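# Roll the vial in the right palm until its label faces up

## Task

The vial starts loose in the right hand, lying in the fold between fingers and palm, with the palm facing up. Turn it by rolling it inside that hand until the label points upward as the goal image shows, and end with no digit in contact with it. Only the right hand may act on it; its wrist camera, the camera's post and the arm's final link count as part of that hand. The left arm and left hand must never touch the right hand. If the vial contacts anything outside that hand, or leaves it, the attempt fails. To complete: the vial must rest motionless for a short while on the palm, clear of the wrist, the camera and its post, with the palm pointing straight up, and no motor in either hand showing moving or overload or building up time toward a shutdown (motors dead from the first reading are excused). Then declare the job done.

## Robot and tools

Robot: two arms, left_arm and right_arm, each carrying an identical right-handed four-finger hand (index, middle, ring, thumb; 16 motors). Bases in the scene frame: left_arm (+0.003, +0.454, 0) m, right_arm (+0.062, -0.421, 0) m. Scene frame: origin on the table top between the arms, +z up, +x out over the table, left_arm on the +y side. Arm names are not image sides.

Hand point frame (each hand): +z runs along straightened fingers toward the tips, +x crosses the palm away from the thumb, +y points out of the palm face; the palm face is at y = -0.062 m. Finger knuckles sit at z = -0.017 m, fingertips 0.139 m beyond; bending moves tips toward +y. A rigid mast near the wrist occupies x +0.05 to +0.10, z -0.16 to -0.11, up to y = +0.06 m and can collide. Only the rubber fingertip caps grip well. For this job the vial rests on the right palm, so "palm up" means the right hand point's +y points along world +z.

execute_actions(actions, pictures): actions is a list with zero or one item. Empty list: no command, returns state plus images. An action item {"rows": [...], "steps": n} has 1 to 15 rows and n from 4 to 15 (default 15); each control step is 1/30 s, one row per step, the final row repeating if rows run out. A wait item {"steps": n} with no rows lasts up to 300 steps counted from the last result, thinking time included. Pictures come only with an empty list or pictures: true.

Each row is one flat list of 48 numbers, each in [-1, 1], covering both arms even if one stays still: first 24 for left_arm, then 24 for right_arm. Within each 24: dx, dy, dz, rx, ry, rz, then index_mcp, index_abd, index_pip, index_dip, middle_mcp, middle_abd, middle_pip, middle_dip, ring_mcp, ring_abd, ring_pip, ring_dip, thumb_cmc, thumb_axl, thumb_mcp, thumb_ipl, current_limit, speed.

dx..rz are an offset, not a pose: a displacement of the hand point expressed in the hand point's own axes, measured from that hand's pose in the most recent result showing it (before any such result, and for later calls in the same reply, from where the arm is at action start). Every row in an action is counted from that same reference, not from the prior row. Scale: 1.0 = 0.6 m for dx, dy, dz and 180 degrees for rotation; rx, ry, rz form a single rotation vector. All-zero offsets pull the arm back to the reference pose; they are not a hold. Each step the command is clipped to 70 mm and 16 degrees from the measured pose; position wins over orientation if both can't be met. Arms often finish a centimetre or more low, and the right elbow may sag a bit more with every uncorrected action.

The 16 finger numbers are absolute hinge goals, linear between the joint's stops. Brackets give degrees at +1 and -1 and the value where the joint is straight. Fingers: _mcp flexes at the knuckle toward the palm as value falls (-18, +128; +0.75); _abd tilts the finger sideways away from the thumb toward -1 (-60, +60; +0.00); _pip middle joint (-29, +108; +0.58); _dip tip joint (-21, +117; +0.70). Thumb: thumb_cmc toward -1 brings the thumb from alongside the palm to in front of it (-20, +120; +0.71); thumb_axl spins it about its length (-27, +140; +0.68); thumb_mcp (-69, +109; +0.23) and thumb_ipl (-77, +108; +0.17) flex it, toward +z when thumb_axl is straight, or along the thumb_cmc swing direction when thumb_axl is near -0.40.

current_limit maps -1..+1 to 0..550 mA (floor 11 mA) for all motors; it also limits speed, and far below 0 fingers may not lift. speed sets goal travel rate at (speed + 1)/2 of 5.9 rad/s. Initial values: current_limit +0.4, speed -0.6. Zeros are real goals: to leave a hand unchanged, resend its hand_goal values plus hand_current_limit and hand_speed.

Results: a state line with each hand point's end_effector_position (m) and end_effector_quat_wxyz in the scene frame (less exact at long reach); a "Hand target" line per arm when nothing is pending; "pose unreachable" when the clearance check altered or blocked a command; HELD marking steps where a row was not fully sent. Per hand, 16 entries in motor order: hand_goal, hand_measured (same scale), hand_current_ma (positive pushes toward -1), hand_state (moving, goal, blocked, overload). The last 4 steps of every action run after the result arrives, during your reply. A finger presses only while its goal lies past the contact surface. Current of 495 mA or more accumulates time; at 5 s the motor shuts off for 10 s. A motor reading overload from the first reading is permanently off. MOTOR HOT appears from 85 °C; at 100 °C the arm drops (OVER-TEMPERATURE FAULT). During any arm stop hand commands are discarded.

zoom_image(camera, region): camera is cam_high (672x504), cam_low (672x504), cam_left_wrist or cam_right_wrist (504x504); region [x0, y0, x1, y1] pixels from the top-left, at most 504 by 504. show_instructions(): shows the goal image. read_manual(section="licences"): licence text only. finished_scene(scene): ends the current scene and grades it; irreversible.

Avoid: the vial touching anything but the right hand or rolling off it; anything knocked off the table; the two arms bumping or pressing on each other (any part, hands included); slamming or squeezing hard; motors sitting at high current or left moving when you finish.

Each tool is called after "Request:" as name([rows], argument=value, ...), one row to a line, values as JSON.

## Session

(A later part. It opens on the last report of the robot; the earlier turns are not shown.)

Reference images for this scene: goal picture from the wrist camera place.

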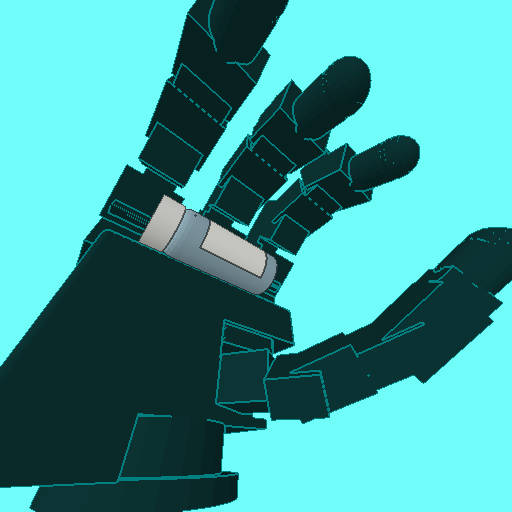

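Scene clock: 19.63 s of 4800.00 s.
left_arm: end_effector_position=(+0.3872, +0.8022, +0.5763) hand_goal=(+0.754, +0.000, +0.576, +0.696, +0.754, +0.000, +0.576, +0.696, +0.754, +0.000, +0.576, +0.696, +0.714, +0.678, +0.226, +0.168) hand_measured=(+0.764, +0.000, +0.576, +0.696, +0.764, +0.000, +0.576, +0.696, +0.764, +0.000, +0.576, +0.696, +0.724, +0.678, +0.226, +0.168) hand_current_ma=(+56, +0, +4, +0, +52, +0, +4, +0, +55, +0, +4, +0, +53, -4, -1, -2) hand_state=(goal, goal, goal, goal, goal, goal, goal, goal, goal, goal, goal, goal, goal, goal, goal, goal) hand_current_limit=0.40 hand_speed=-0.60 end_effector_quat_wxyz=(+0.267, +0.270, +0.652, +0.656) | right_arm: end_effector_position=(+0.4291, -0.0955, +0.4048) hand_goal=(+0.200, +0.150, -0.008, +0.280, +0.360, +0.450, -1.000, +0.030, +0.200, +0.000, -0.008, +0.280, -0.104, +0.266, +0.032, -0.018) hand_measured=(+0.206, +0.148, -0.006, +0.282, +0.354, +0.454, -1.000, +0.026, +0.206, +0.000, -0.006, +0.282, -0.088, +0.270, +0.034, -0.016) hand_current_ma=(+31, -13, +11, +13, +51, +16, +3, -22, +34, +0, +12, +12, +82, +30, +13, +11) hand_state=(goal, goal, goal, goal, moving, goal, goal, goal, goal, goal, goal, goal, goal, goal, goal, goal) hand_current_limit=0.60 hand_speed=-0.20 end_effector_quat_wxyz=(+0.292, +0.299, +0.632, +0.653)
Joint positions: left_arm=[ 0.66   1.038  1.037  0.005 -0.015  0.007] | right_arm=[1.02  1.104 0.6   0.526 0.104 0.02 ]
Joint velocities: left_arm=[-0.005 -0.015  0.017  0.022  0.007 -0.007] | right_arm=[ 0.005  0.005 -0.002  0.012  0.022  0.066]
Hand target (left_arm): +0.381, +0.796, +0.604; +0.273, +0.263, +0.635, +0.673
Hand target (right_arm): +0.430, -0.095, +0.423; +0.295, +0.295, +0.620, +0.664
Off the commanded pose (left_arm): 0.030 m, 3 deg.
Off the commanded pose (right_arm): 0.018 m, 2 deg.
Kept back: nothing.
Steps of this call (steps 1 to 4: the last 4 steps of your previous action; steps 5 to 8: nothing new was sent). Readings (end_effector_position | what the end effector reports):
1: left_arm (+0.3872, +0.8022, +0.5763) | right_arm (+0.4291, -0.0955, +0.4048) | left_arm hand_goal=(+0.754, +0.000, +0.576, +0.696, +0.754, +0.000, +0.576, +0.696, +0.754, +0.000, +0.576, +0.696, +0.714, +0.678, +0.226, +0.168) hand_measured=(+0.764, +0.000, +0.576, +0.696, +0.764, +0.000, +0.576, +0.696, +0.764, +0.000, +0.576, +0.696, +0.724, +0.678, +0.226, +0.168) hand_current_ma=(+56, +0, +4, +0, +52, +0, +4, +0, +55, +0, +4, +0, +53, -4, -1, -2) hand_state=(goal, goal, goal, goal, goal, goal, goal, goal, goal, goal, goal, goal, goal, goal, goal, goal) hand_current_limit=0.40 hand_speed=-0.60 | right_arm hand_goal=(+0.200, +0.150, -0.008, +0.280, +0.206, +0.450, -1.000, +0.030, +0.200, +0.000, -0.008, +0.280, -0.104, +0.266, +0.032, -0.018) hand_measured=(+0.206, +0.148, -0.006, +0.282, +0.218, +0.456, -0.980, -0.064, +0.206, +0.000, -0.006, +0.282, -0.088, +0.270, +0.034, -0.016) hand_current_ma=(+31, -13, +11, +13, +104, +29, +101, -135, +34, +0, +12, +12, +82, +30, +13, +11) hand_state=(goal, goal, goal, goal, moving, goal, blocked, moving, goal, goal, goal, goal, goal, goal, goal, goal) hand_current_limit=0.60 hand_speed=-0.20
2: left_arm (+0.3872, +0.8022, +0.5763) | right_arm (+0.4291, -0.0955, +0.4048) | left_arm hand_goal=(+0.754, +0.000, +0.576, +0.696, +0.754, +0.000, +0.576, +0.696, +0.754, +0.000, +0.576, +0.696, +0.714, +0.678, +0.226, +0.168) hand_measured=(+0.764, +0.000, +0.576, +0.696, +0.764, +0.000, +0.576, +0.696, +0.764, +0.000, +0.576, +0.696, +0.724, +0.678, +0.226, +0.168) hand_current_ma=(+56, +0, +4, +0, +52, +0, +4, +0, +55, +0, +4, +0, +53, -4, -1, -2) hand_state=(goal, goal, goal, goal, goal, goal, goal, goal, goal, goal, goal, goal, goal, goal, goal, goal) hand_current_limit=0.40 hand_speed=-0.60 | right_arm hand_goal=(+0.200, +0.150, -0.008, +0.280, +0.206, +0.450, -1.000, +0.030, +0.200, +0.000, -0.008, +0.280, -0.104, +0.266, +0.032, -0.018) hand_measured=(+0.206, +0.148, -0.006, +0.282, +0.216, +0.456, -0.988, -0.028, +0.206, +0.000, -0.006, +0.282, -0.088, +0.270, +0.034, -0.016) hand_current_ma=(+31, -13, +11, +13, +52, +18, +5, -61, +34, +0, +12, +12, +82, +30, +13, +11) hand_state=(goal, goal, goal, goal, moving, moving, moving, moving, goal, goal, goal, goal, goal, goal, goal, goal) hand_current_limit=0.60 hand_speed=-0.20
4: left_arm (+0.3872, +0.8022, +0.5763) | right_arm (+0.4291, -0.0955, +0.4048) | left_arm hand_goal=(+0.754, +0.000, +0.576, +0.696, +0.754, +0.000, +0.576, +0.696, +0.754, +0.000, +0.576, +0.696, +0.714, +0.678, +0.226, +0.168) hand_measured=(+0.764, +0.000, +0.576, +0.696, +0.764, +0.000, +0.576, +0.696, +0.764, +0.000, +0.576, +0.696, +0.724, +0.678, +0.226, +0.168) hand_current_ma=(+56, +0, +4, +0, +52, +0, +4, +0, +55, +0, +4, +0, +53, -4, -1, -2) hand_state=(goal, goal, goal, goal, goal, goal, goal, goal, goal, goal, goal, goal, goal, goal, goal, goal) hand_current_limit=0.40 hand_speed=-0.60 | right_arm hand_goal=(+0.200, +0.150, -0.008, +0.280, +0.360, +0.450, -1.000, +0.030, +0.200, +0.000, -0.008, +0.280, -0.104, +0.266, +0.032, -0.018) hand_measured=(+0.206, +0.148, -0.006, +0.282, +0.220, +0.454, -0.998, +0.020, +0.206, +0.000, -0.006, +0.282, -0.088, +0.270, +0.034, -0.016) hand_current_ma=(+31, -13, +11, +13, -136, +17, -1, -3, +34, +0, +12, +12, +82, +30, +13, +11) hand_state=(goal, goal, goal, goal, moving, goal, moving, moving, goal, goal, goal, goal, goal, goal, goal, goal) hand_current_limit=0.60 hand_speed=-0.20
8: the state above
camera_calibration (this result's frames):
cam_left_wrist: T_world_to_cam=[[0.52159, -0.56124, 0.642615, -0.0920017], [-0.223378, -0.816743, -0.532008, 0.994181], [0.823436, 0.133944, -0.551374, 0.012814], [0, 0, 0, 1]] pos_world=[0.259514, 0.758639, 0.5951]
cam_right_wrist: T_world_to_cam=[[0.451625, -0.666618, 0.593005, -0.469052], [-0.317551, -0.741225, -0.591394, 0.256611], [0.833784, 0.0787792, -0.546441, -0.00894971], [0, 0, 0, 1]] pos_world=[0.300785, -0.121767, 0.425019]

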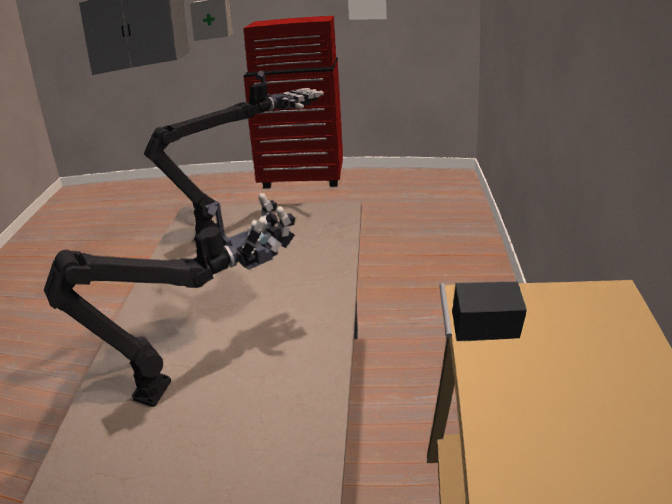

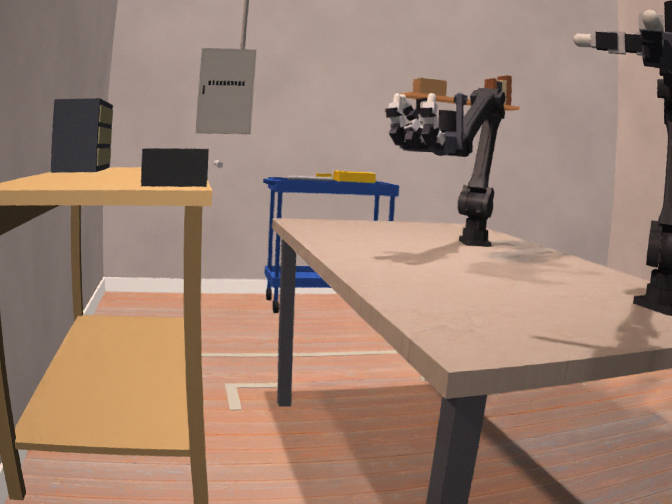

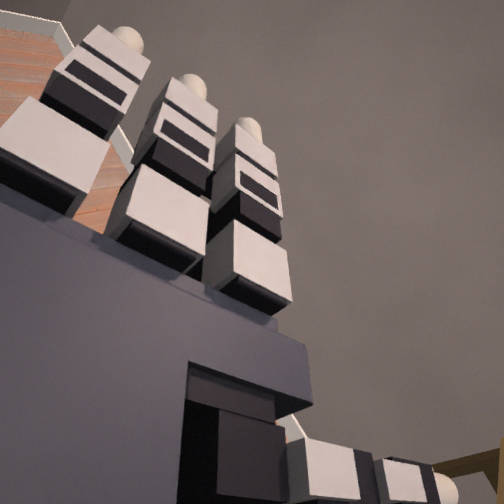

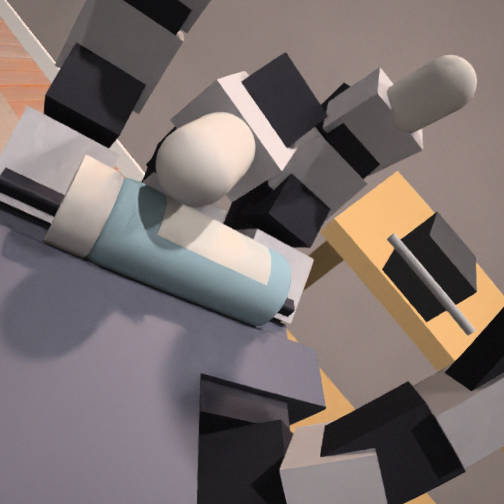

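Request:
execute_actions([
  {"rows": [
[0,0.0478,-0.0121,-0.0166,0,0,0.754,0,0.576,0.696,0.754,0,0.576,0.696,0.754,0,0.576,0.696,0.714,0.678,0.226,0.168,0.4,-0.6,0.001,0.0303,0.003,-0.0107,0.0003,0.001,0.2,0.15,-0.008,0.28,0.36,0.45,-1,-0.13,0.2,0,-0.008,0.28,-0.104,0.266,0.032,-0.018,0.6,-0.2]
], "steps": 7},
])

Request:
execute_actions([
  {"rows": [
[0,0.0478,-0.0121,-0.0166,0,0,0.754,0,0.576,0.696,0.754,0,0.576,0.696,0.754,0,0.576,0.696,0.714,0.678,0.226,0.168,0.4,-0.6,0.001,0.0303,0.003,-0.0107,0.0003,0.001,0.2,0.15,-0.008,0.28,0.339,0.45,-1,-0.128,0.2,0,-0.008,0.28,-0.104,0.266,0.032,-0.018,0.6,-0.2],
[0,0.0478,-0.0121,-0.0166,0,0,0.754,0,0.576,0.696,0.754,0,0.576,0.696,0.754,0,0.576,0.696,0.714,0.678,0.226,0.168,0.4,-0.6,0.001,0.0303,0.003,-0.0107,0.0003,0.001,0.2,0.15,-0.008,0.28,0.316,0.45,-1,-0.125,0.2,0,-0.008,0.28,-0.104,0.266,0.032,-0.018,0.6,-0.2],
[0,0.0478,-0.0121,-0.0166,0,0,0.754,0,0.576,0.696,0.754,0,0.576,0.696,0.754,0,0.576,0.696,0.714,0.678,0.226,0.168,0.4,-0.6,0.001,0.0303,0.003,-0.0107,0.0003,0.001,0.2,0.15,-0.008,0.28,0.293,0.45,-1,-0.118,0.2,0,-0.008,0.28,-0.104,0.266,0.032,-0.018,0.6,-0.2],
[0,0.0478,-0.0121,-0.0166,0,0,0.754,0,0.576,0.696,0.754,0,0.576,0.696,0.754,0,0.576,0.696,0.714,0.678,0.226,0.168,0.4,-0.6,0.001,0.0303,0.003,-0.0107,0.0003,0.001,0.2,0.15,-0.008,0.28,0.272,0.45,-1,-0.111,0.2,0,-0.008,0.28,-0.104,0.266,0.032,-0.018,0.6,-0.2],
[0,0.0478,-0.0121,-0.0166,0,0,0.754,0,0.576,0.696,0.754,0,0.576,0.696,0.754,0,0.576,0.696,0.714,0.678,0.226,0.168,0.4,-0.6,0.001,0.0303,0.003,-0.0107,0.0003,0.001,0.2,0.15,-0.008,0.28,0.272,0.45,-1,-0.105,0.2,0,-0.008,0.28,-0.104,0.266,0.032,-0.018,0.6,-0.2],
[0,0.0478,-0.0121,-0.0166,0,0,0.754,0,0.576,0.696,0.754,0,0.576,0.696,0.754,0,0.576,0.696,0.714,0.678,0.226,0.168,0.4,-0.6,0.001,0.0303,0.003,-0.0107,0.0003,0.001,0.2,0.15,-0.008,0.28,0.272,0.45,-1,-0.1,0.2,0,-0.008,0.28,-0.104,0.266,0.032,-0.018,0.6,-0.2],
[0,0.0478,-0.0121,-0.0166,0,0,0.754,0,0.576,0.696,0.754,0,0.576,0.696,0.754,0,0.576,0.696,0.714,0.678,0.226,0.168,0.4,-0.6,0.001,0.0303,0.003,-0.0107,0.0003,0.001,0.2,0.15,-0.008,0.28,0.272,0.45,-1,-0.097,0.2,0,-0.008,0.28,-0.104,0.266,0.032,-0.018,0.6,-0.2],
[0,0.0478,-0.0121,-0.0166,0,0,0.754,0,0.576,0.696,0.754,0,0.576,0.696,0.754,0,0.576,0.696,0.714,0.678,0.226,0.168,0.4,-0.6,0.001,0.0303,0.003,-0.0107,0.0003,0.001,0.2,0.15,-0.008,0.28,0.29,0.45,-1,0.2,0.2,0,-0.008,0.28,-0.104,0.266,0.032,-0.018,0.6,-0.2],
[0,0.0478,-0.0121,-0.0166,0,0,0.754,0,0.576,0.696,0.754,0,0.576,0.696,0.754,0,0.576,0.696,0.714,0.678,0.226,0.168,0.4,-0.6,0.001,0.0303,0.003,-0.0107,0.0003,0.001,0.2,0.15,-0.008,0.28,0.3,0.45,-1,0.2,0.2,0,-0.008,0.28,-0.104,0.266,0.032,-0.018,0.6,-0.2],
[0,0.0478,-0.0121,-0.0166,0,0,0.754,0,0.576,0.696,0.754,0,0.576,0.696,0.754,0,0.576,0.696,0.714,0.678,0.226,0.168,0.4,-0.6,0.001,0.0303,0.003,-0.0107,0.0003,0.001,0.2,0.15,-0.008,0.28,0.3,0.45,-0.6,0.28,0.2,0,-0.008,0.28,-0.104,0.266,0.032,-0.018,0.6,-0.2],
[0,0.0478,-0.0121,-0.0166,0,0,0.754,0,0.576,0.696,0.754,0,0.576,0.696,0.754,0,0.576,0.696,0.714,0.678,0.226,0.168,0.4,-0.6,0.001,0.0303,0.003,-0.0107,0.0003,0.001,0.2,0.15,-0.008,0.28,0.3,0.45,-0.6,0.28,0.2,0,-0.008,0.28,-0.104,0.266,0.032,-0.018,0.6,-0.2],
[0,0.0478,-0.0121,-0.0166,0,0,0.754,0,0.576,0.696,0.754,0,0.576,0.696,0.754,0,0.576,0.696,0.714,0.678,0.226,0.168,0.4,-0.6,0.001,0.0303,0.003,-0.0107,0.0003,0.001,0.2,0.15,-0.008,0.28,0.3,0.45,-0.6,0.28,0.2,0,-0.008,0.28,-0.104,0.266,0.032,-0.018,0.6,-0.2],
[0,0.0478,-0.0121,-0.0166,0,0,0.754,0,0.576,0.696,0.754,0,0.576,0.696,0.754,0,0.576,0.696,0.714,0.678,0.226,0.168,0.4,-0.6,0.001,0.0303,0.003,-0.0107,0.0003,0.001,0.2,0.15,-0.008,0.28,0.21,0.2,-0.6,0.28,0.2,0,-0.008,0.28,-0.104,0.266,0.032,-0.018,0.6,-0.2]
], "steps": 15},
])

Request:
execute_actions([
  {"steps": 12},
], pictures=true)

Request:
zoom_image(camera="cam_right_wrist", region=[30, 120, 330, 350])

Scene clock: 20.83 s of 4800.00 s.
left_arm: end_effector_position=(+0.3872, +0.8022, +0.5763) hand_goal=(+0.754, +0.000, +0.576, +0.696, +0.754, +0.000, +0.576, +0.696, +0.754, +0.000, +0.576, +0.696, +0.714, +0.678, +0.226, +0.168) hand_measured=(+0.764, +0.000, +0.576, +0.696, +0.764, +0.000, +0.576, +0.696, +0.764, +0.000, +0.576, +0.696, +0.724, +0.678, +0.226, +0.168) hand_current_ma=(+56, +0, +4, +0, +52, +0, +4, +0, +55, +0, +4, +0, +53, -4, -1, -2) hand_state=(goal, goal, goal, goal, goal, goal, goal, goal, goal, goal, goal, goal, goal, goal, goal, goal) hand_current_limit=0.40 hand_speed=-0.60 end_effector_quat_wxyz=(+0.267, +0.270, +0.652, +0.656) | right_arm: end_effector_position=(+0.4291, -0.0955, +0.4048) hand_goal=(+0.200, +0.150, -0.008, +0.280, +0.360, +0.450, -1.000, -0.130, +0.200, +0.000, -0.008, +0.280, -0.104, +0.266, +0.032, -0.018) hand_measured=(+0.206, +0.148, -0.006, +0.282, +0.364, +0.454, -1.000, -0.014, +0.206, +0.000, -0.006, +0.282, -0.088, +0.270, +0.034, -0.016) hand_current_ma=(+31, -13, +11, +13, +20, +16, +3, +46, +34, +0, +12, +12, +82, +30, +13, +11) hand_state=(goal, goal, goal, goal, goal, goal, goal, moving, goal, goal, goal, goal, goal, goal, goal, goal) hand_current_limit=0.60 hand_speed=-0.20 end_effector_quat_wxyz=(+0.292, +0.299, +0.632, +0.653)
Joint positions: left_arm=[ 0.66   1.038  1.037  0.005 -0.015  0.007] | right_arm=[1.02  1.104 0.6   0.526 0.104 0.02 ]
Joint velocities: left_arm=[-0.005 -0.005 -0.002  0.012  0.037 -0.022] | right_arm=[-0.015 -0.005  0.007 -0.012 -0.022  0.007]
Steps of this call (steps 1 to 33: nothing new was sent; steps 34 to 36: the first 3 steps of this action). Readings (end_effector_position | what the end effector reports):
34: left_arm (+0.3872, +0.8022, +0.5763) | right_arm (+0.4291, -0.0955, +0.4048) | left_arm hand_goal=(+0.754, +0.000, +0.576, +0.696, +0.754, +0.000, +0.576, +0.696, +0.754, +0.000, +0.576, +0.696, +0.714, +0.678, +0.226, +0.168) hand_measured=(+0.764, +0.000, +0.576, +0.696, +0.764, +0.000, +0.576, +0.696, +0.764, +0.000, +0.576, +0.696, +0.724, +0.678, +0.226, +0.168) hand_current_ma=(+56, +0, +4, +0, +52, +0, +4, +0, +55, +0, +4, +0, +53, -4, -1, -2) hand_state=(goal, goal, goal, goal, goal, goal, goal, goal, goal, goal, goal, goal, goal, goal, goal, goal) hand_current_limit=0.40 hand_speed=-0.60 | right_arm hand_goal=(+0.200, +0.150, -0.008, +0.280, +0.360, +0.450, -1.000, -0.130, +0.200, +0.000, -0.008, +0.280, -0.104, +0.266, +0.032, -0.018) hand_measured=(+0.206, +0.148, -0.006, +0.282, +0.364, +0.454, -1.000, +0.026, +0.206, +0.000, -0.006, +0.282, -0.088, +0.270, +0.034, -0.016) hand_current_ma=(+31, -13, +11, +13, +20, +16, +3, -22, +34, +0, +12, +12, +82, +30, +13, +11) hand_state=(goal, goal, goal, goal, goal, goal, goal, moving, goal, goal, goal, goal, goal, goal, goal, goal) hand_current_limit=0.60 hand_speed=-0.20
35: left_arm (+0.3872, +0.8022, +0.5763) | right_arm (+0.4291, -0.0955, +0.4048) | left_arm hand_goal=(+0.754, +0.000, +0.576, +0.696, +0.754, +0.000, +0.576, +0.696, +0.754, +0.000, +0.576, +0.696, +0.714, +0.678, +0.226, +0.168) hand_measured=(+0.764, +0.000, +0.576, +0.696, +0.764, +0.000, +0.576, +0.696, +0.764, +0.000, +0.576, +0.696, +0.724, +0.678, +0.226, +0.168) hand_current_ma=(+56, +0, +4, +0, +52, +0, +4, +0, +55, +0, +4, +0, +53, -4, -1, -2) hand_state=(goal, goal, goal, goal, goal, goal, goal, goal, goal, goal, goal, goal, goal, goal, goal, goal) hand_current_limit=0.40 hand_speed=-0.60 | right_arm hand_goal=(+0.200, +0.150, -0.008, +0.280, +0.360, +0.450, -1.000, -0.130, +0.200, +0.000, -0.008, +0.280, -0.104, +0.266, +0.032, -0.018) hand_measured=(+0.206, +0.148, -0.006, +0.282, +0.364, +0.454, -1.000, +0.022, +0.206, +0.000, -0.006, +0.282, -0.088, +0.270, +0.034, -0.016) hand_current_ma=(+31, -13, +11, +13, +20, +16, +3, +162, +34, +0, +12, +12, +82, +30, +13, +11) hand_state=(goal, goal, goal, goal, goal, goal, goal, moving, goal, goal, goal, goal, goal, goal, goal, goal) hand_current_limit=0.60 hand_speed=-0.20
36: the state above

Scene clock: 21.33 s of 4800.00 s.
left_arm: end_effector_position=(+0.3872, +0.8022, +0.5763) hand_goal=(+0.754, +0.000, +0.576, +0.696, +0.754, +0.000, +0.576, +0.696, +0.754, +0.000, +0.576, +0.696, +0.714, +0.678, +0.226, +0.168) hand_measured=(+0.764, +0.000, +0.576, +0.696, +0.764, +0.000, +0.576, +0.696, +0.764, +0.000, +0.576, +0.696, +0.724, +0.678, +0.226, +0.168) hand_current_ma=(+56, +0, +4, +0, +52, +0, +4, +0, +55, +0, +4, +0, +53, -4, -1, -2) hand_state=(goal, goal, goal, goal, goal, goal, goal, goal, goal, goal, goal, goal, goal, goal, goal, goal) hand_current_limit=0.40 hand_speed=-0.60 end_effector_quat_wxyz=(+0.267, +0.270, +0.652, +0.656) | right_arm: end_effector_position=(+0.4291, -0.0955, +0.4048) hand_goal=(+0.200, +0.150, -0.008, +0.280, +0.300, +0.450, -0.600, +0.280, +0.200, +0.000, -0.008, +0.280, -0.104, +0.266, +0.032, -0.018) hand_measured=(+0.206, +0.148, -0.006, +0.282, +0.308, +0.456, -0.992, -0.018, +0.206, +0.000, -0.006, +0.282, -0.088, +0.270, +0.034, -0.016) hand_current_ma=(+31, -13, +11, +13, +41, +16, -183, -109, +34, +0, +12, +12, +82, +30, +13, +11) hand_state=(goal, goal, goal, goal, moving, moving, moving, moving, goal, goal, goal, goal, goal, goal, goal, goal) hand_current_limit=0.60 hand_speed=-0.20 end_effector_quat_wxyz=(+0.292, +0.299, +0.632, +0.653)
Joint positions: left_arm=[ 0.66   1.038  1.037  0.005 -0.015  0.007] | right_arm=[1.02  1.104 0.6   0.526 0.104 0.02 ]
Joint velocities: left_arm=[-0.005 -0.005  0.012 -0.012 -0.022 -0.066] | right_arm=[ 0.005 -0.005 -0.002 -0.032 -0.007  0.022]
Off your previous action's commanded pose (left_arm): 0.030 m, 3 deg at its last step (step 4 of this call).
Off your previous action's commanded pose (right_arm): 0.018 m, 2 deg at its last step (step 4 of this call).
Steps of this call (steps 1 to 4: the last 4 steps of your previous action; steps 5 to 15: the first 11 steps of this action, its rows measured from where the robot was after step 4). Readings (end_effector_position | what the end effector reports):
4: left_arm (+0.3872, +0.8022, +0.5763) | right_arm (+0.4291, -0.0955, +0.4048) | left_arm hand_goal=(+0.754, +0.000, +0.576, +0.696, +0.754, +0.000, +0.576, +0.696, +0.754, +0.000, +0.576, +0.696, +0.714, +0.678, +0.226, +0.168) hand_measured=(+0.764, +0.000, +0.576, +0.696, +0.764, +0.000, +0.576, +0.696, +0.764, +0.000, +0.576, +0.696, +0.724, +0.678, +0.226, +0.168) hand_current_ma=(+56, +0, +4, +0, +52, +0, +4, +0, +55, +0, +4, +0, +53, -4, -1, -2) hand_state=(goal, goal, goal, goal, goal, goal, goal, goal, goal, goal, goal, goal, goal, goal, goal, goal) hand_current_limit=0.40 hand_speed=-0.60 | right_arm hand_goal=(+0.200, +0.150, -0.008, +0.280, +0.360, +0.450, -1.000, -0.130, +0.200, +0.000, -0.008, +0.280, -0.104, +0.266, +0.032, -0.018) hand_measured=(+0.206, +0.148, -0.006, +0.282, +0.364, +0.454, -0.992, -0.104, +0.206, +0.000, -0.006, +0.282, -0.088, +0.270, +0.034, -0.016) hand_current_ma=(+31, -13, +11, +13, +27, +19, +46, +128, +34, +0, +12, +12, +82, +30, +13, +11) hand_state=(goal, goal, goal, goal, goal, goal, moving, moving, goal, goal, goal, goal, goal, goal, goal, goal) hand_current_limit=0.60 hand_speed=-0.20
5: left_arm (+0.3872, +0.8022, +0.5763) | right_arm (+0.4291, -0.0955, +0.4048) | left_arm hand_goal=(+0.754, +0.000, +0.576, +0.696, +0.754, +0.000, +0.576, +0.696, +0.754, +0.000, +0.576, +0.696, +0.714, +0.678, +0.226, +0.168) hand_measured=(+0.764, +0.000, +0.576, +0.696, +0.764, +0.000, +0.576, +0.696, +0.764, +0.000, +0.576, +0.696, +0.724, +0.678, +0.226, +0.168) hand_current_ma=(+56, +0, +4, +0, +52, +0, +4, +0, +55, +0, +4, +0, +53, -4, -1, -2) hand_state=(goal, goal, goal, goal, goal, goal, goal, goal, goal, goal, goal, goal, goal, goal, goal, goal) hand_current_limit=0.40 hand_speed=-0.60 | right_arm hand_goal=(+0.200, +0.150, -0.008, +0.280, +0.340, +0.450, -1.000, -0.128, +0.200, +0.000, -0.008, +0.280, -0.104, +0.266, +0.032, -0.018) hand_measured=(+0.206, +0.148, -0.006, +0.282, +0.364, +0.454, -0.992, -0.106, +0.206, +0.000, -0.006, +0.282, -0.088, +0.270, +0.034, -0.016) hand_current_ma=(+31, -13, +11, +13, +26, +18, +42, +86, +34, +0, +12, +12, +82, +30, +13, +11) hand_state=(goal, goal, goal, goal, moving, goal, goal, moving, goal, goal, goal, goal, goal, goal, goal, goal) hand_current_limit=0.60 hand_speed=-0.20
6: left_arm (+0.3872, +0.8022, +0.5763) | right_arm (+0.4291, -0.0955, +0.4048) | left_arm hand_goal=(+0.754, +0.000, +0.576, +0.696, +0.754, +0.000, +0.576, +0.696, +0.754, +0.000, +0.576, +0.696, +0.714, +0.678, +0.226, +0.168) hand_measured=(+0.764, +0.000, +0.576, +0.696, +0.764, +0.000, +0.576, +0.696, +0.764, +0.000, +0.576, +0.696, +0.724, +0.678, +0.226, +0.168) hand_current_ma=(+56, +0, +4, +0, +52, +0, +4, +0, +55, +0, +4, +0, +53, -4, -1, -2) hand_state=(goal, goal, goal, goal, goal, goal, goal, goal, goal, goal, goal, goal, goal, goal, goal, goal) hand_current_limit=0.40 hand_speed=-0.60 | right_arm hand_goal=(+0.200, +0.150, -0.008, +0.280, +0.316, +0.450, -1.000, -0.124, +0.200, +0.000, -0.008, +0.280, -0.104, +0.266, +0.032, -0.018) hand_measured=(+0.206, +0.148, -0.006, +0.282, +0.364, +0.454, -0.992, -0.108, +0.206, +0.000, -0.006, +0.282, -0.088, +0.270, +0.034, -0.016) hand_current_ma=(+31, -13, +11, +13, +122, +18, +43, +99, +34, +0, +12, +12, +82, +30, +13, +11) hand_state=(goal, goal, goal, goal, moving, goal, goal, moving, goal, goal, goal, goal, goal, goal, goal, goal) hand_current_limit=0.60 hand_speed=-0.20
8: left_arm (+0.3872, +0.8022, +0.5763) | right_arm (+0.4291, -0.0955, +0.4048) | left_arm hand_goal=(+0.754, +0.000, +0.576, +0.696, +0.754, +0.000, +0.576, +0.696, +0.754, +0.000, +0.576, +0.696, +0.714, +0.678, +0.226, +0.168) hand_measured=(+0.764, +0.000, +0.576, +0.696, +0.764, +0.000, +0.576, +0.696, +0.764, +0.000, +0.576, +0.696, +0.724, +0.678, +0.226, +0.168) hand_current_ma=(+56, +0, +4, +0, +52, +0, +4, +0, +55, +0, +4, +0, +53, -4, -1, -2) hand_state=(goal, goal, goal, goal, goal, goal, goal, goal, goal, goal, goal, goal, goal, goal, goal, goal) hand_current_limit=0.40 hand_speed=-0.60 | right_arm hand_goal=(+0.200, +0.150, -0.008, +0.280, +0.272, +0.450, -1.000, -0.110, +0.200, +0.000, -0.008, +0.280, -0.104, +0.266, +0.032, -0.018) hand_measured=(+0.206, +0.148, -0.006, +0.282, +0.350, +0.456, -0.988, -0.108, +0.206, +0.000, -0.006, +0.282, -0.088, +0.270, +0.034, -0.016) hand_current_ma=(+31, -13, +11, +13, +258, +34, +82, +47, +34, +0, +12, +12, +82, +30, +13, +11) hand_state=(goal, goal, goal, goal, moving, moving, moving, moving, goal, goal, goal, goal, goal, goal, goal, goal) hand_current_limit=0.60 hand_speed=-0.20
12: left_arm (+0.3872, +0.8022, +0.5763) | right_arm (+0.4291, -0.0955, +0.4048) | left_arm hand_goal=(+0.754, +0.000, +0.576, +0.696, +0.754, +0.000, +0.576, +0.696, +0.754, +0.000, +0.576, +0.696, +0.714, +0.678, +0.226, +0.168) hand_measured=(+0.764, +0.000, +0.576, +0.696, +0.764, +0.000, +0.576, +0.696, +0.764, +0.000, +0.576, +0.696, +0.724, +0.678, +0.226, +0.168) hand_current_ma=(+56, +0, +4, +0, +52, +0, +4, +0, +55, +0, +4, +0, +53, -4, -1, -2) hand_state=(goal, goal, goal, goal, goal, goal, goal, goal, goal, goal, goal, goal, goal, goal, goal, goal) hand_current_limit=0.40 hand_speed=-0.60 | right_arm hand_goal=(+0.200, +0.150, -0.008, +0.280, +0.290, +0.450, -1.000, +0.200, +0.200, +0.000, -0.008, +0.280, -0.104, +0.266, +0.032, -0.018) hand_measured=(+0.206, +0.148, -0.006, +0.282, +0.322, +0.462, -0.978, -0.092, +0.206, +0.000, -0.006, +0.282, -0.088, +0.270, +0.034, -0.016) hand_current_ma=(+31, -13, +11, +13, +225, +45, +103, +25, +34, +0, +12, +12, +82, +30, +13, +11) hand_state=(goal, goal, goal, goal, moving, moving, moving, moving, goal, goal, goal, goal, goal, goal, goal, goal) hand_current_limit=0.60 hand_speed=-0.20
15: the state above

Scene clock: 21.73 s of 4800.00 s.
left_arm: end_effector_position=(+0.3872, +0.8022, +0.5763) hand_goal=(+0.754, +0.000, +0.576, +0.696, +0.754, +0.000, +0.576, +0.696, +0.754, +0.000, +0.576, +0.696, +0.714, +0.678, +0.226, +0.168) hand_measured=(+0.764, +0.000, +0.576, +0.696, +0.764, +0.000, +0.576, +0.696, +0.764, +0.000, +0.576, +0.696, +0.724, +0.678, +0.226, +0.168) hand_current_ma=(+56, +0, +4, +0, +52, +0, +4, +0, +55, +0, +4, +0, +53, -4, -1, -2) hand_state=(goal, goal, goal, goal, goal, goal, goal, goal, goal, goal, goal, goal, goal, goal, goal, goal) hand_current_limit=0.40 hand_speed=-0.60 end_effector_quat_wxyz=(+0.267, +0.270, +0.652, +0.656) | right_arm: end_effector_position=(+0.4291, -0.0955, +0.4048) hand_goal=(+0.200, +0.150, -0.008, +0.280, +0.210, +0.200, -0.600, +0.280, +0.200, +0.000, -0.008, +0.280, -0.104, +0.266, +0.032, -0.018) hand_measured=(+0.206, +0.148, -0.006, +0.282, +0.224, +0.204, -0.606, +0.276, +0.206, +0.000, -0.006, +0.282, -0.088, +0.270, +0.034, -0.016) hand_current_ma=(+32, -13, +11, +13, +76, +18, -27, -21, +34, +0, +12, +12, +82, +30, +13, +11) hand_state=(goal, goal, goal, goal, goal, goal, moving, goal, goal, goal, goal, goal, goal, goal, goal, goal) hand_current_limit=0.60 hand_speed=-0.20 end_effector_quat_wxyz=(+0.292, +0.299, +0.632, +0.653)
Joint positions: left_arm=[ 0.66   1.038  1.037  0.005 -0.015  0.007] | right_arm=[1.02  1.104 0.6   0.526 0.104 0.02 ]
Joint velocities: left_arm=[-0.005 -0.005  0.007 -0.017 -0.022  0.022] | right_arm=[-0.005  0.005 -0.007 -0.007 -0.081 -0.051]
Hand target (left_arm): +0.381, +0.796, +0.604; +0.273, +0.263, +0.635, +0.673
Hand target (right_arm): +0.430, -0.095, +0.423; +0.295, +0.295, +0.620, +0.664
Off the commanded pose (left_arm): 0.030 m, 3 deg.
Off the commanded pose (right_arm): 0.018 m, 2 deg.
Kept back: nothing.
Steps of this call (steps 1 to 4: the last 4 steps of your previous action; steps 5 to 12: nothing new was sent). Readings (end_effector_position | what the end effector reports):
1: left_arm (+0.3872, +0.8022, +0.5763) | right_arm (+0.4291, -0.0955, +0.4048) | left_arm hand_goal=(+0.754, +0.000, +0.576, +0.696, +0.754, +0.000, +0.576, +0.696, +0.754, +0.000, +0.576, +0.696, +0.714, +0.678, +0.226, +0.168) hand_measured=(+0.764, +0.000, +0.576, +0.696, +0.764, +0.000, +0.576, +0.696, +0.764, +0.000, +0.576, +0.696, +0.724, +0.678, +0.226, +0.168) hand_current_ma=(+56, +0, +4, +0, +52, +0, +4, +0, +55, +0, +4, +0, +53, -4, -1, -2) hand_state=(goal, goal, goal, goal, goal, goal, goal, goal, goal, goal, goal, goal, goal, goal, goal, goal) hand_current_limit=0.40 hand_speed=-0.60 | right_arm hand_goal=(+0.200, +0.150, -0.008, +0.280, +0.300, +0.450, -0.600, +0.280, +0.200, +0.000, -0.008, +0.280, -0.104, +0.266, +0.032, -0.018) hand_measured=(+0.206, +0.148, -0.006, +0.282, +0.308, +0.454, -0.958, +0.026, +0.206, +0.000, -0.006, +0.282, -0.088, +0.270, +0.034, -0.016) hand_current_ma=(+32, -13, +11, +13, +43, +17, -57, -61, +34, +0, +12, +12, +82, +30, +13, +11) hand_state=(goal, goal, goal, goal, goal, moving, moving, moving, goal, goal, goal, goal, goal, goal, goal, goal) hand_current_limit=0.60 hand_speed=-0.20
2: left_arm (+0.3872, +0.8022, +0.5763) | right_arm (+0.4291, -0.0955, +0.4048) | left_arm hand_goal=(+0.754, +0.000, +0.576, +0.696, +0.754, +0.000, +0.576, +0.696, +0.754, +0.000, +0.576, +0.696, +0.714, +0.678, +0.226, +0.168) hand_measured=(+0.764, +0.000, +0.576, +0.696, +0.764, +0.000, +0.576, +0.696, +0.764, +0.000, +0.576, +0.696, +0.724, +0.678, +0.226, +0.168) hand_current_ma=(+56, +0, +4, +0, +52, +0, +4, +0, +55, +0, +4, +0, +53, -4, -1, -2) hand_state=(goal, goal, goal, goal, goal, goal, goal, goal, goal, goal, goal, goal, goal, goal, goal, goal) hand_current_limit=0.40 hand_speed=-0.60 | right_arm hand_goal=(+0.200, +0.150, -0.008, +0.280, +0.210, +0.200, -0.600, +0.280, +0.200, +0.000, -0.008, +0.280, -0.104, +0.266, +0.032, -0.018) hand_measured=(+0.206, +0.148, -0.006, +0.282, +0.308, +0.454, -0.924, +0.066, +0.206, +0.000, -0.006, +0.282, -0.088, +0.270, +0.034, -0.016) hand_current_ma=(+31, -13, +11, +13, +43, +17, -117, -94, +34, +0, +12, +12, +82, +30, +13, +11) hand_state=(goal, goal, goal, goal, moving, moving, moving, moving, goal, goal, goal, goal, goal, goal, goal, goal) hand_current_limit=0.60 hand_speed=-0.20
4: left_arm (+0.3872, +0.8022, +0.5763) | right_arm (+0.4291, -0.0955, +0.4048) | left_arm hand_goal=(+0.754, +0.000, +0.576, +0.696, +0.754, +0.000, +0.576, +0.696, +0.754, +0.000, +0.576, +0.696, +0.714, +0.678, +0.226, +0.168) hand_measured=(+0.764, +0.000, +0.576, +0.696, +0.764, +0.000, +0.576, +0.696, +0.764, +0.000, +0.576, +0.696, +0.724, +0.678, +0.226, +0.168) hand_current_ma=(+56, +0, +4, +0, +52, +0, +4, +0, +55, +0, +4, +0, +53, -4, -1, -2) hand_state=(goal, goal, goal, goal, goal, goal, goal, goal, goal, goal, goal, goal, goal, goal, goal, goal) hand_current_limit=0.40 hand_speed=-0.60 | right_arm hand_goal=(+0.200, +0.150, -0.008, +0.280, +0.210, +0.200, -0.600, +0.280, +0.200, +0.000, -0.008, +0.280, -0.104, +0.266, +0.032, -0.018) hand_measured=(+0.206, +0.148, -0.006, +0.282, +0.272, +0.404, -0.844, +0.150, +0.206, +0.000, -0.006, +0.282, -0.088, +0.270, +0.034, -0.016) hand_current_ma=(+31, -13, +11, +13, +73, +33, -101, -87, +34, +0, +12, +12, +82, +30, +13, +11) hand_state=(goal, goal, goal, goal, moving, moving, moving, moving, goal, goal, goal, goal, goal, goal, goal, goal) hand_current_limit=0.60 hand_speed=-0.20
8: left_arm (+0.3872, +0.8022, +0.5763) | right_arm (+0.4291, -0.0955, +0.4048) | left_arm hand_goal=(+0.754, +0.000, +0.576, +0.696, +0.754, +0.000, +0.576, +0.696, +0.754, +0.000, +0.576, +0.696, +0.714, +0.678, +0.226, +0.168) hand_measured=(+0.764, +0.000, +0.576, +0.696, +0.764, +0.000, +0.576, +0.696, +0.764, +0.000, +0.576, +0.696, +0.724, +0.678, +0.226, +0.168) hand_current_ma=(+56, +0, +4, +0, +52, +0, +4, +0, +55, +0, +4, +0, +53, -4, -1, -2) hand_state=(goal, goal, goal, goal, goal, goal, goal, goal, goal, goal, goal, goal, goal, goal, goal, goal) hand_current_limit=0.40 hand_speed=-0.60 | right_arm hand_goal=(+0.200, +0.150, -0.008, +0.280, +0.210, +0.200, -0.600, +0.280, +0.200, +0.000, -0.008, +0.280, -0.104, +0.266, +0.032, -0.018) hand_measured=(+0.206, +0.148, -0.006, +0.282, +0.224, +0.228, -0.680, +0.272, +0.206, +0.000, -0.006, +0.282, -0.088, +0.270, +0.034, -0.016) hand_current_ma=(+31, -13, +11, +13, +76, -26, -87, -9, +34, +0, +12, +12, +82, +30, +13, +11) hand_state=(goal, goal, goal, goal, moving, moving, moving, moving, goal, goal, goal, goal, goal, goal, goal, goal) hand_current_limit=0.60 hand_speed=-0.20
12: the state above
camera_calibration (this result's frames):
cam_left_wrist: T_world_to_cam=[[0.52159, -0.56124, 0.642615, -0.0920017], [-0.223378, -0.816743, -0.532008, 0.994181], [0.823436, 0.133944, -0.551374, 0.012814], [0, 0, 0, 1]] pos_world=[0.259514, 0.758639, 0.5951]
cam_right_wrist: T_world_to_cam=[[0.451625, -0.666618, 0.593005, -0.469052], [-0.317551, -0.741225, -0.591394, 0.256611], [0.833784, 0.0787792, -0.546441, -0.00894971], [0, 0, 0, 1]] pos_world=[0.300785, -0.121767, 0.425019]

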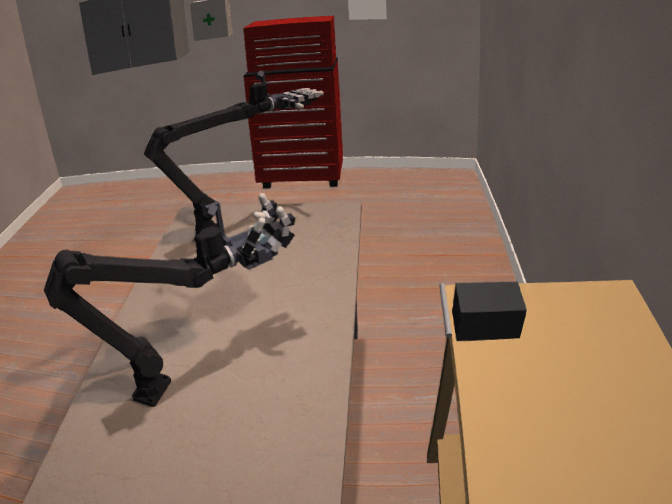

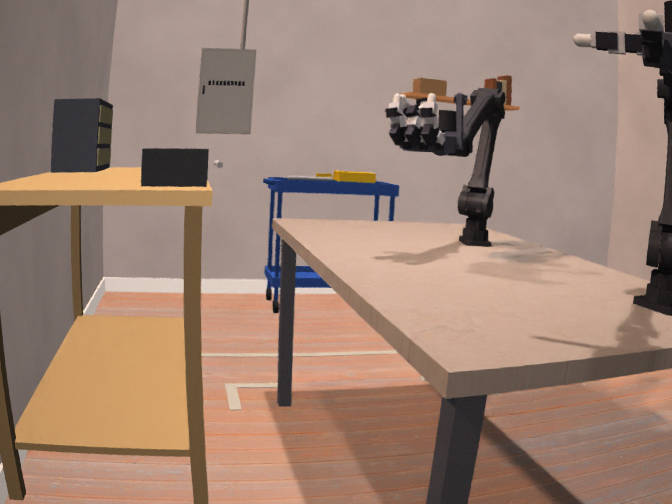

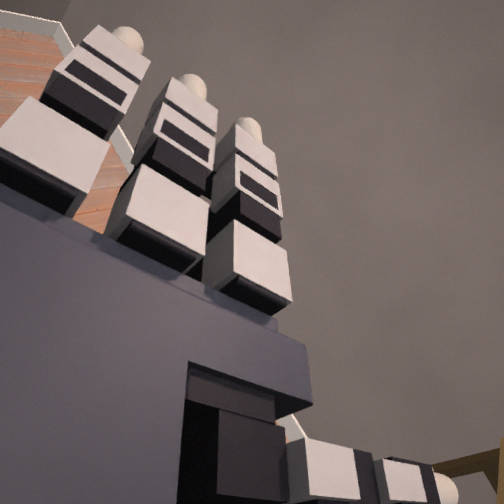

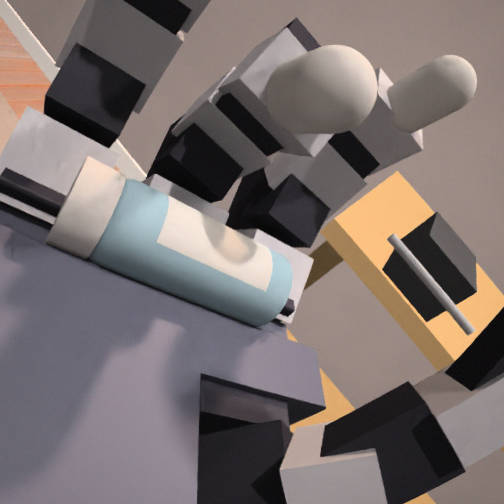

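Region (30, 120, 330, 350) of cam_right_wrist's 504x504 image, scaled by 1.680, with more detail than that image has; it fills the top 386 rows of this view, and the rest is white.

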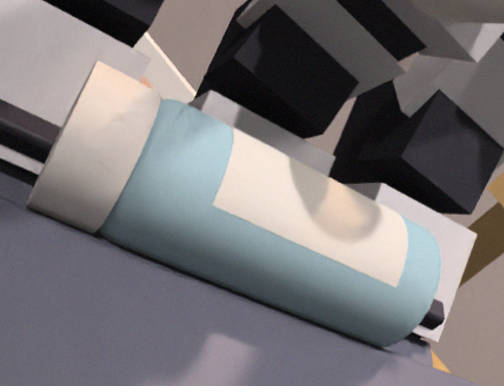

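Request:
execute_actions([
  {"steps": 30},
], pictures=true)

Request:
show_instructions()

Scene clock: 22.73 s of 4800.00 s.
left_arm: end_effector_position=(+0.3872, +0.8022, +0.5763) hand_goal=(+0.754, +0.000, +0.576, +0.696, +0.754, +0.000, +0.576, +0.696, +0.754, +0.000, +0.576, +0.696, +0.714, +0.678, +0.226, +0.168) hand_measured=(+0.764, +0.000, +0.576, +0.696, +0.764, +0.000, +0.576, +0.696, +0.764, +0.000, +0.576, +0.696, +0.724, +0.678, +0.226, +0.168) hand_current_ma=(+56, +0, +4, +0, +52, +0, +4, +0, +55, +0, +4, +0, +53, -4, -1, -2) hand_state=(goal, goal, goal, goal, goal, goal, goal, goal, goal, goal, goal, goal, goal, goal, goal, goal) hand_current_limit=0.40 hand_speed=-0.60 end_effector_quat_wxyz=(+0.267, +0.270, +0.652, +0.656) | right_arm: end_effector_position=(+0.4291, -0.0955, +0.4048) hand_goal=(+0.200, +0.150, -0.008, +0.280, +0.210, +0.200, -0.600, +0.280, +0.200, +0.000, -0.008, +0.280, -0.104, +0.266, +0.032, -0.018) hand_measured=(+0.206, +0.148, -0.006, +0.282, +0.224, +0.204, -0.606, +0.276, +0.206, +0.000, -0.006, +0.282, -0.088, +0.270, +0.034, -0.016) hand_current_ma=(+31, -13, +11, +13, +76, +18, -30, -21, +34, +0, +12, +12, +82, +30, +13, +11) hand_state=(goal, goal, goal, goal, goal, goal, goal, goal, goal, goal, goal, goal, goal, goal, goal, goal) hand_current_limit=0.60 hand_speed=-0.20 end_effector_quat_wxyz=(+0.292, +0.299, +0.632, +0.653)
Joint positions: left_arm=[ 0.66   1.038  1.037  0.005 -0.015  0.007] | right_arm=[1.02  1.104 0.6   0.526 0.104 0.02 ]
Joint velocities: left_arm=[-0.005  0.005 -0.007 -0.002 -0.022  0.007] | right_arm=[ 0.005  0.005 -0.012 -0.007 -0.051  0.037]
Hand target (left_arm): +0.381, +0.796, +0.604; +0.273, +0.263, +0.635, +0.673
Hand target (right_arm): +0.430, -0.095, +0.423; +0.295, +0.295, +0.620, +0.664
Off the commanded pose (left_arm): 0.030 m, 3 deg.
Off the commanded pose (right_arm): 0.018 m, 2 deg.
Kept back: nothing.
Steps of this call (steps 1 to 30: nothing new was sent). Readings (end_effector_position | what the end effector reports):
1: left_arm (+0.3872, +0.8022, +0.5763) | right_arm (+0.4291, -0.0955, +0.4048) | left_arm hand_goal=(+0.754, +0.000, +0.576, +0.696, +0.754, +0.000, +0.576, +0.696, +0.754, +0.000, +0.576, +0.696, +0.714, +0.678, +0.226, +0.168) hand_measured=(+0.764, +0.000, +0.576, +0.696, +0.764, +0.000, +0.576, +0.696, +0.764, +0.000, +0.576, +0.696, +0.724, +0.678, +0.226, +0.168) hand_current_ma=(+56, +0, +4, +0, +52, +0, +4, +0, +55, +0, +4, +0, +53, -4, -1, -2) hand_state=(goal, goal, goal, goal, goal, goal, goal, goal, goal, goal, goal, goal, goal, goal, goal, goal) hand_current_limit=0.40 hand_speed=-0.60 | right_arm hand_goal=(+0.200, +0.150, -0.008, +0.280, +0.210, +0.200, -0.600, +0.280, +0.200, +0.000, -0.008, +0.280, -0.104, +0.266, +0.032, -0.018) hand_measured=(+0.206, +0.148, -0.006, +0.282, +0.224, +0.204, -0.606, +0.276, +0.206, +0.000, -0.006, +0.282, -0.088, +0.270, +0.034, -0.016) hand_current_ma=(+31, -13, +11, +13, +76, +18, -29, -21, +34, +0, +12, +12, +82, +30, +13, +11) hand_state=(goal, goal, goal, goal, goal, goal, goal, goal, goal, goal, goal, goal, goal, goal, goal, goal) hand_current_limit=0.60 hand_speed=-0.20
2: left_arm (+0.3872, +0.8022, +0.5763) | right_arm (+0.4291, -0.0955, +0.4048) | left_arm hand_goal=(+0.754, +0.000, +0.576, +0.696, +0.754, +0.000, +0.576, +0.696, +0.754, +0.000, +0.576, +0.696, +0.714, +0.678, +0.226, +0.168) hand_measured=(+0.764, +0.000, +0.576, +0.696, +0.764, +0.000, +0.576, +0.696, +0.764, +0.000, +0.576, +0.696, +0.724, +0.678, +0.226, +0.168) hand_current_ma=(+56, +0, +4, +0, +52, +0, +4, +0, +55, +0, +4, +0, +53, -4, -1, -2) hand_state=(goal, goal, goal, goal, goal, goal, goal, goal, goal, goal, goal, goal, goal, goal, goal, goal) hand_current_limit=0.40 hand_speed=-0.60 | right_arm hand_goal=(+0.200, +0.150, -0.008, +0.280, +0.210, +0.200, -0.600, +0.280, +0.200, +0.000, -0.008, +0.280, -0.104, +0.266, +0.032, -0.018) hand_measured=(+0.206, +0.148, -0.006, +0.282, +0.224, +0.204, -0.606, +0.276, +0.206, +0.000, -0.006, +0.282, -0.088, +0.270, +0.034, -0.016) hand_current_ma=(+31, -13, +11, +13, +76, +18, -30, -21, +34, +0, +12, +12, +82, +30, +13, +11) hand_state=(goal, goal, goal, goal, goal, goal, goal, goal, goal, goal, goal, goal, goal, goal, goal, goal) hand_current_limit=0.60 hand_speed=-0.20
4: left_arm (+0.3872, +0.8022, +0.5763) | right_arm (+0.4291, -0.0955, +0.4048) | left_arm hand_goal=(+0.754, +0.000, +0.576, +0.696, +0.754, +0.000, +0.576, +0.696, +0.754, +0.000, +0.576, +0.696, +0.714, +0.678, +0.226, +0.168) hand_measured=(+0.764, +0.000, +0.576, +0.696, +0.764, +0.000, +0.576, +0.696, +0.764, +0.000, +0.576, +0.696, +0.724, +0.678, +0.226, +0.168) hand_current_ma=(+56, +0, +4, +0, +52, +0, +4, +0, +55, +0, +4, +0, +53, -4, -1, -2) hand_state=(goal, goal, goal, goal, goal, goal, goal, goal, goal, goal, goal, goal, goal, goal, goal, goal) hand_current_limit=0.40 hand_speed=-0.60 | right_arm hand_goal=(+0.200, +0.150, -0.008, +0.280, +0.210, +0.200, -0.600, +0.280, +0.200, +0.000, -0.008, +0.280, -0.104, +0.266, +0.032, -0.018) hand_measured=(+0.206, +0.148, -0.006, +0.282, +0.224, +0.204, -0.606, +0.276, +0.206, +0.000, -0.006, +0.282, -0.088, +0.270, +0.034, -0.016) hand_current_ma=(+31, -13, +11, +13, +76, +18, -30, -21, +34, +0, +12, +12, +82, +30, +13, +11) hand_state=(goal, goal, goal, goal, goal, goal, goal, goal, goal, goal, goal, goal, goal, goal, goal, goal) hand_current_limit=0.60 hand_speed=-0.20
8: left_arm (+0.3872, +0.8022, +0.5763) | right_arm (+0.4291, -0.0955, +0.4048) | left_arm hand_goal=(+0.754, +0.000, +0.576, +0.696, +0.754, +0.000, +0.576, +0.696, +0.754, +0.000, +0.576, +0.696, +0.714, +0.678, +0.226, +0.168) hand_measured=(+0.764, +0.000, +0.576, +0.696, +0.764, +0.000, +0.576, +0.696, +0.764, +0.000, +0.576, +0.696, +0.724, +0.678, +0.226, +0.168) hand_current_ma=(+56, +0, +4, +0, +52, +0, +4, +0, +55, +0, +4, +0, +53, -4, -1, -2) hand_state=(goal, goal, goal, goal, goal, goal, goal, goal, goal, goal, goal, goal, goal, goal, goal, goal) hand_current_limit=0.40 hand_speed=-0.60 | right_arm hand_goal=(+0.200, +0.150, -0.008, +0.280, +0.210, +0.200, -0.600, +0.280, +0.200, +0.000, -0.008, +0.280, -0.104, +0.266, +0.032, -0.018) hand_measured=(+0.206, +0.148, -0.006, +0.282, +0.224, +0.204, -0.606, +0.276, +0.206, +0.000, -0.006, +0.282, -0.088, +0.270, +0.034, -0.016) hand_current_ma=(+31, -13, +11, +13, +76, +18, -30, -21, +34, +0, +12, +12, +82, +30, +13, +11) hand_state=(goal, goal, goal, goal, goal, goal, goal, goal, goal, goal, goal, goal, goal, goal, goal, goal) hand_current_limit=0.60 hand_speed=-0.20
30: the state above
camera_calibration (this result's frames):
cam_left_wrist: T_world_to_cam=[[0.52159, -0.56124, 0.642615, -0.0920017], [-0.223378, -0.816743, -0.532008, 0.994181], [0.823436, 0.133944, -0.551374, 0.012814], [0, 0, 0, 1]] pos_world=[0.259514, 0.758639, 0.5951]
cam_right_wrist: T_world_to_cam=[[0.451625, -0.666618, 0.593005, -0.469052], [-0.317551, -0.741225, -0.591394, 0.256611], [0.833784, 0.0787792, -0.546441, -0.00894971], [0, 0, 0, 1]] pos_world=[0.300785, -0.121767, 0.425019]

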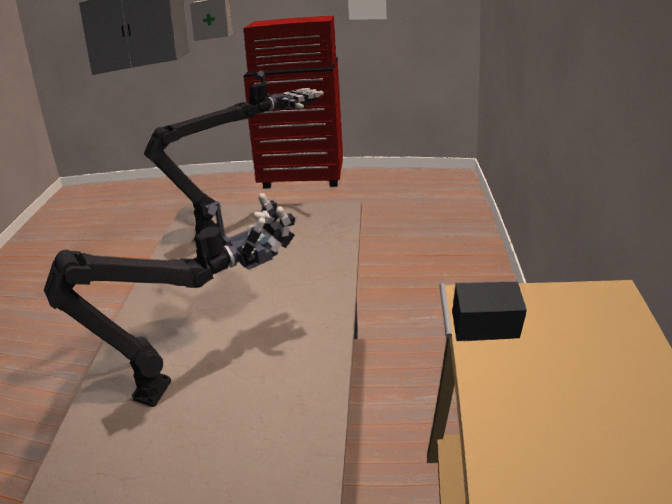

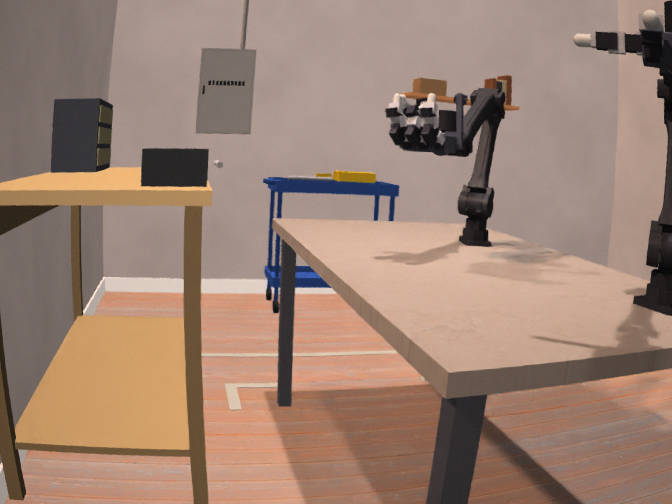

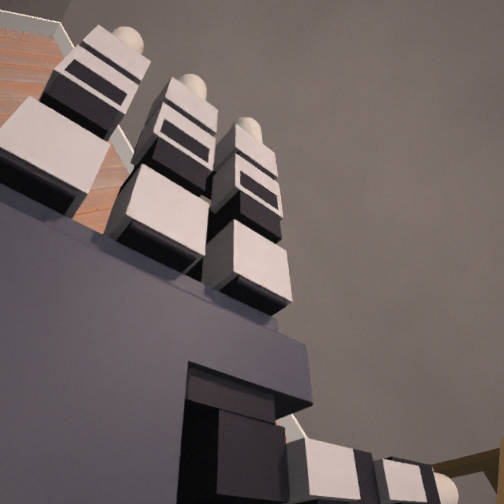

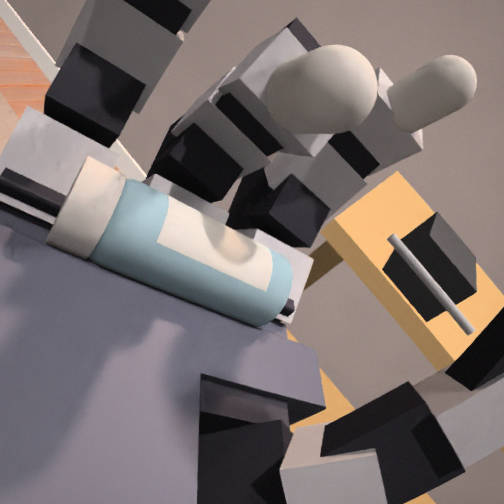

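Reference images for this scene: goal picture from the wrist camera place.

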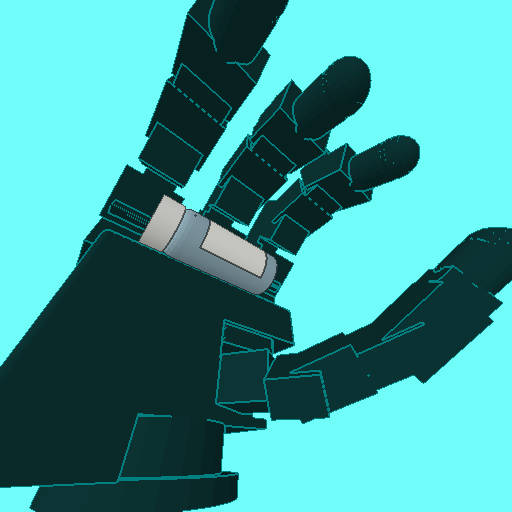

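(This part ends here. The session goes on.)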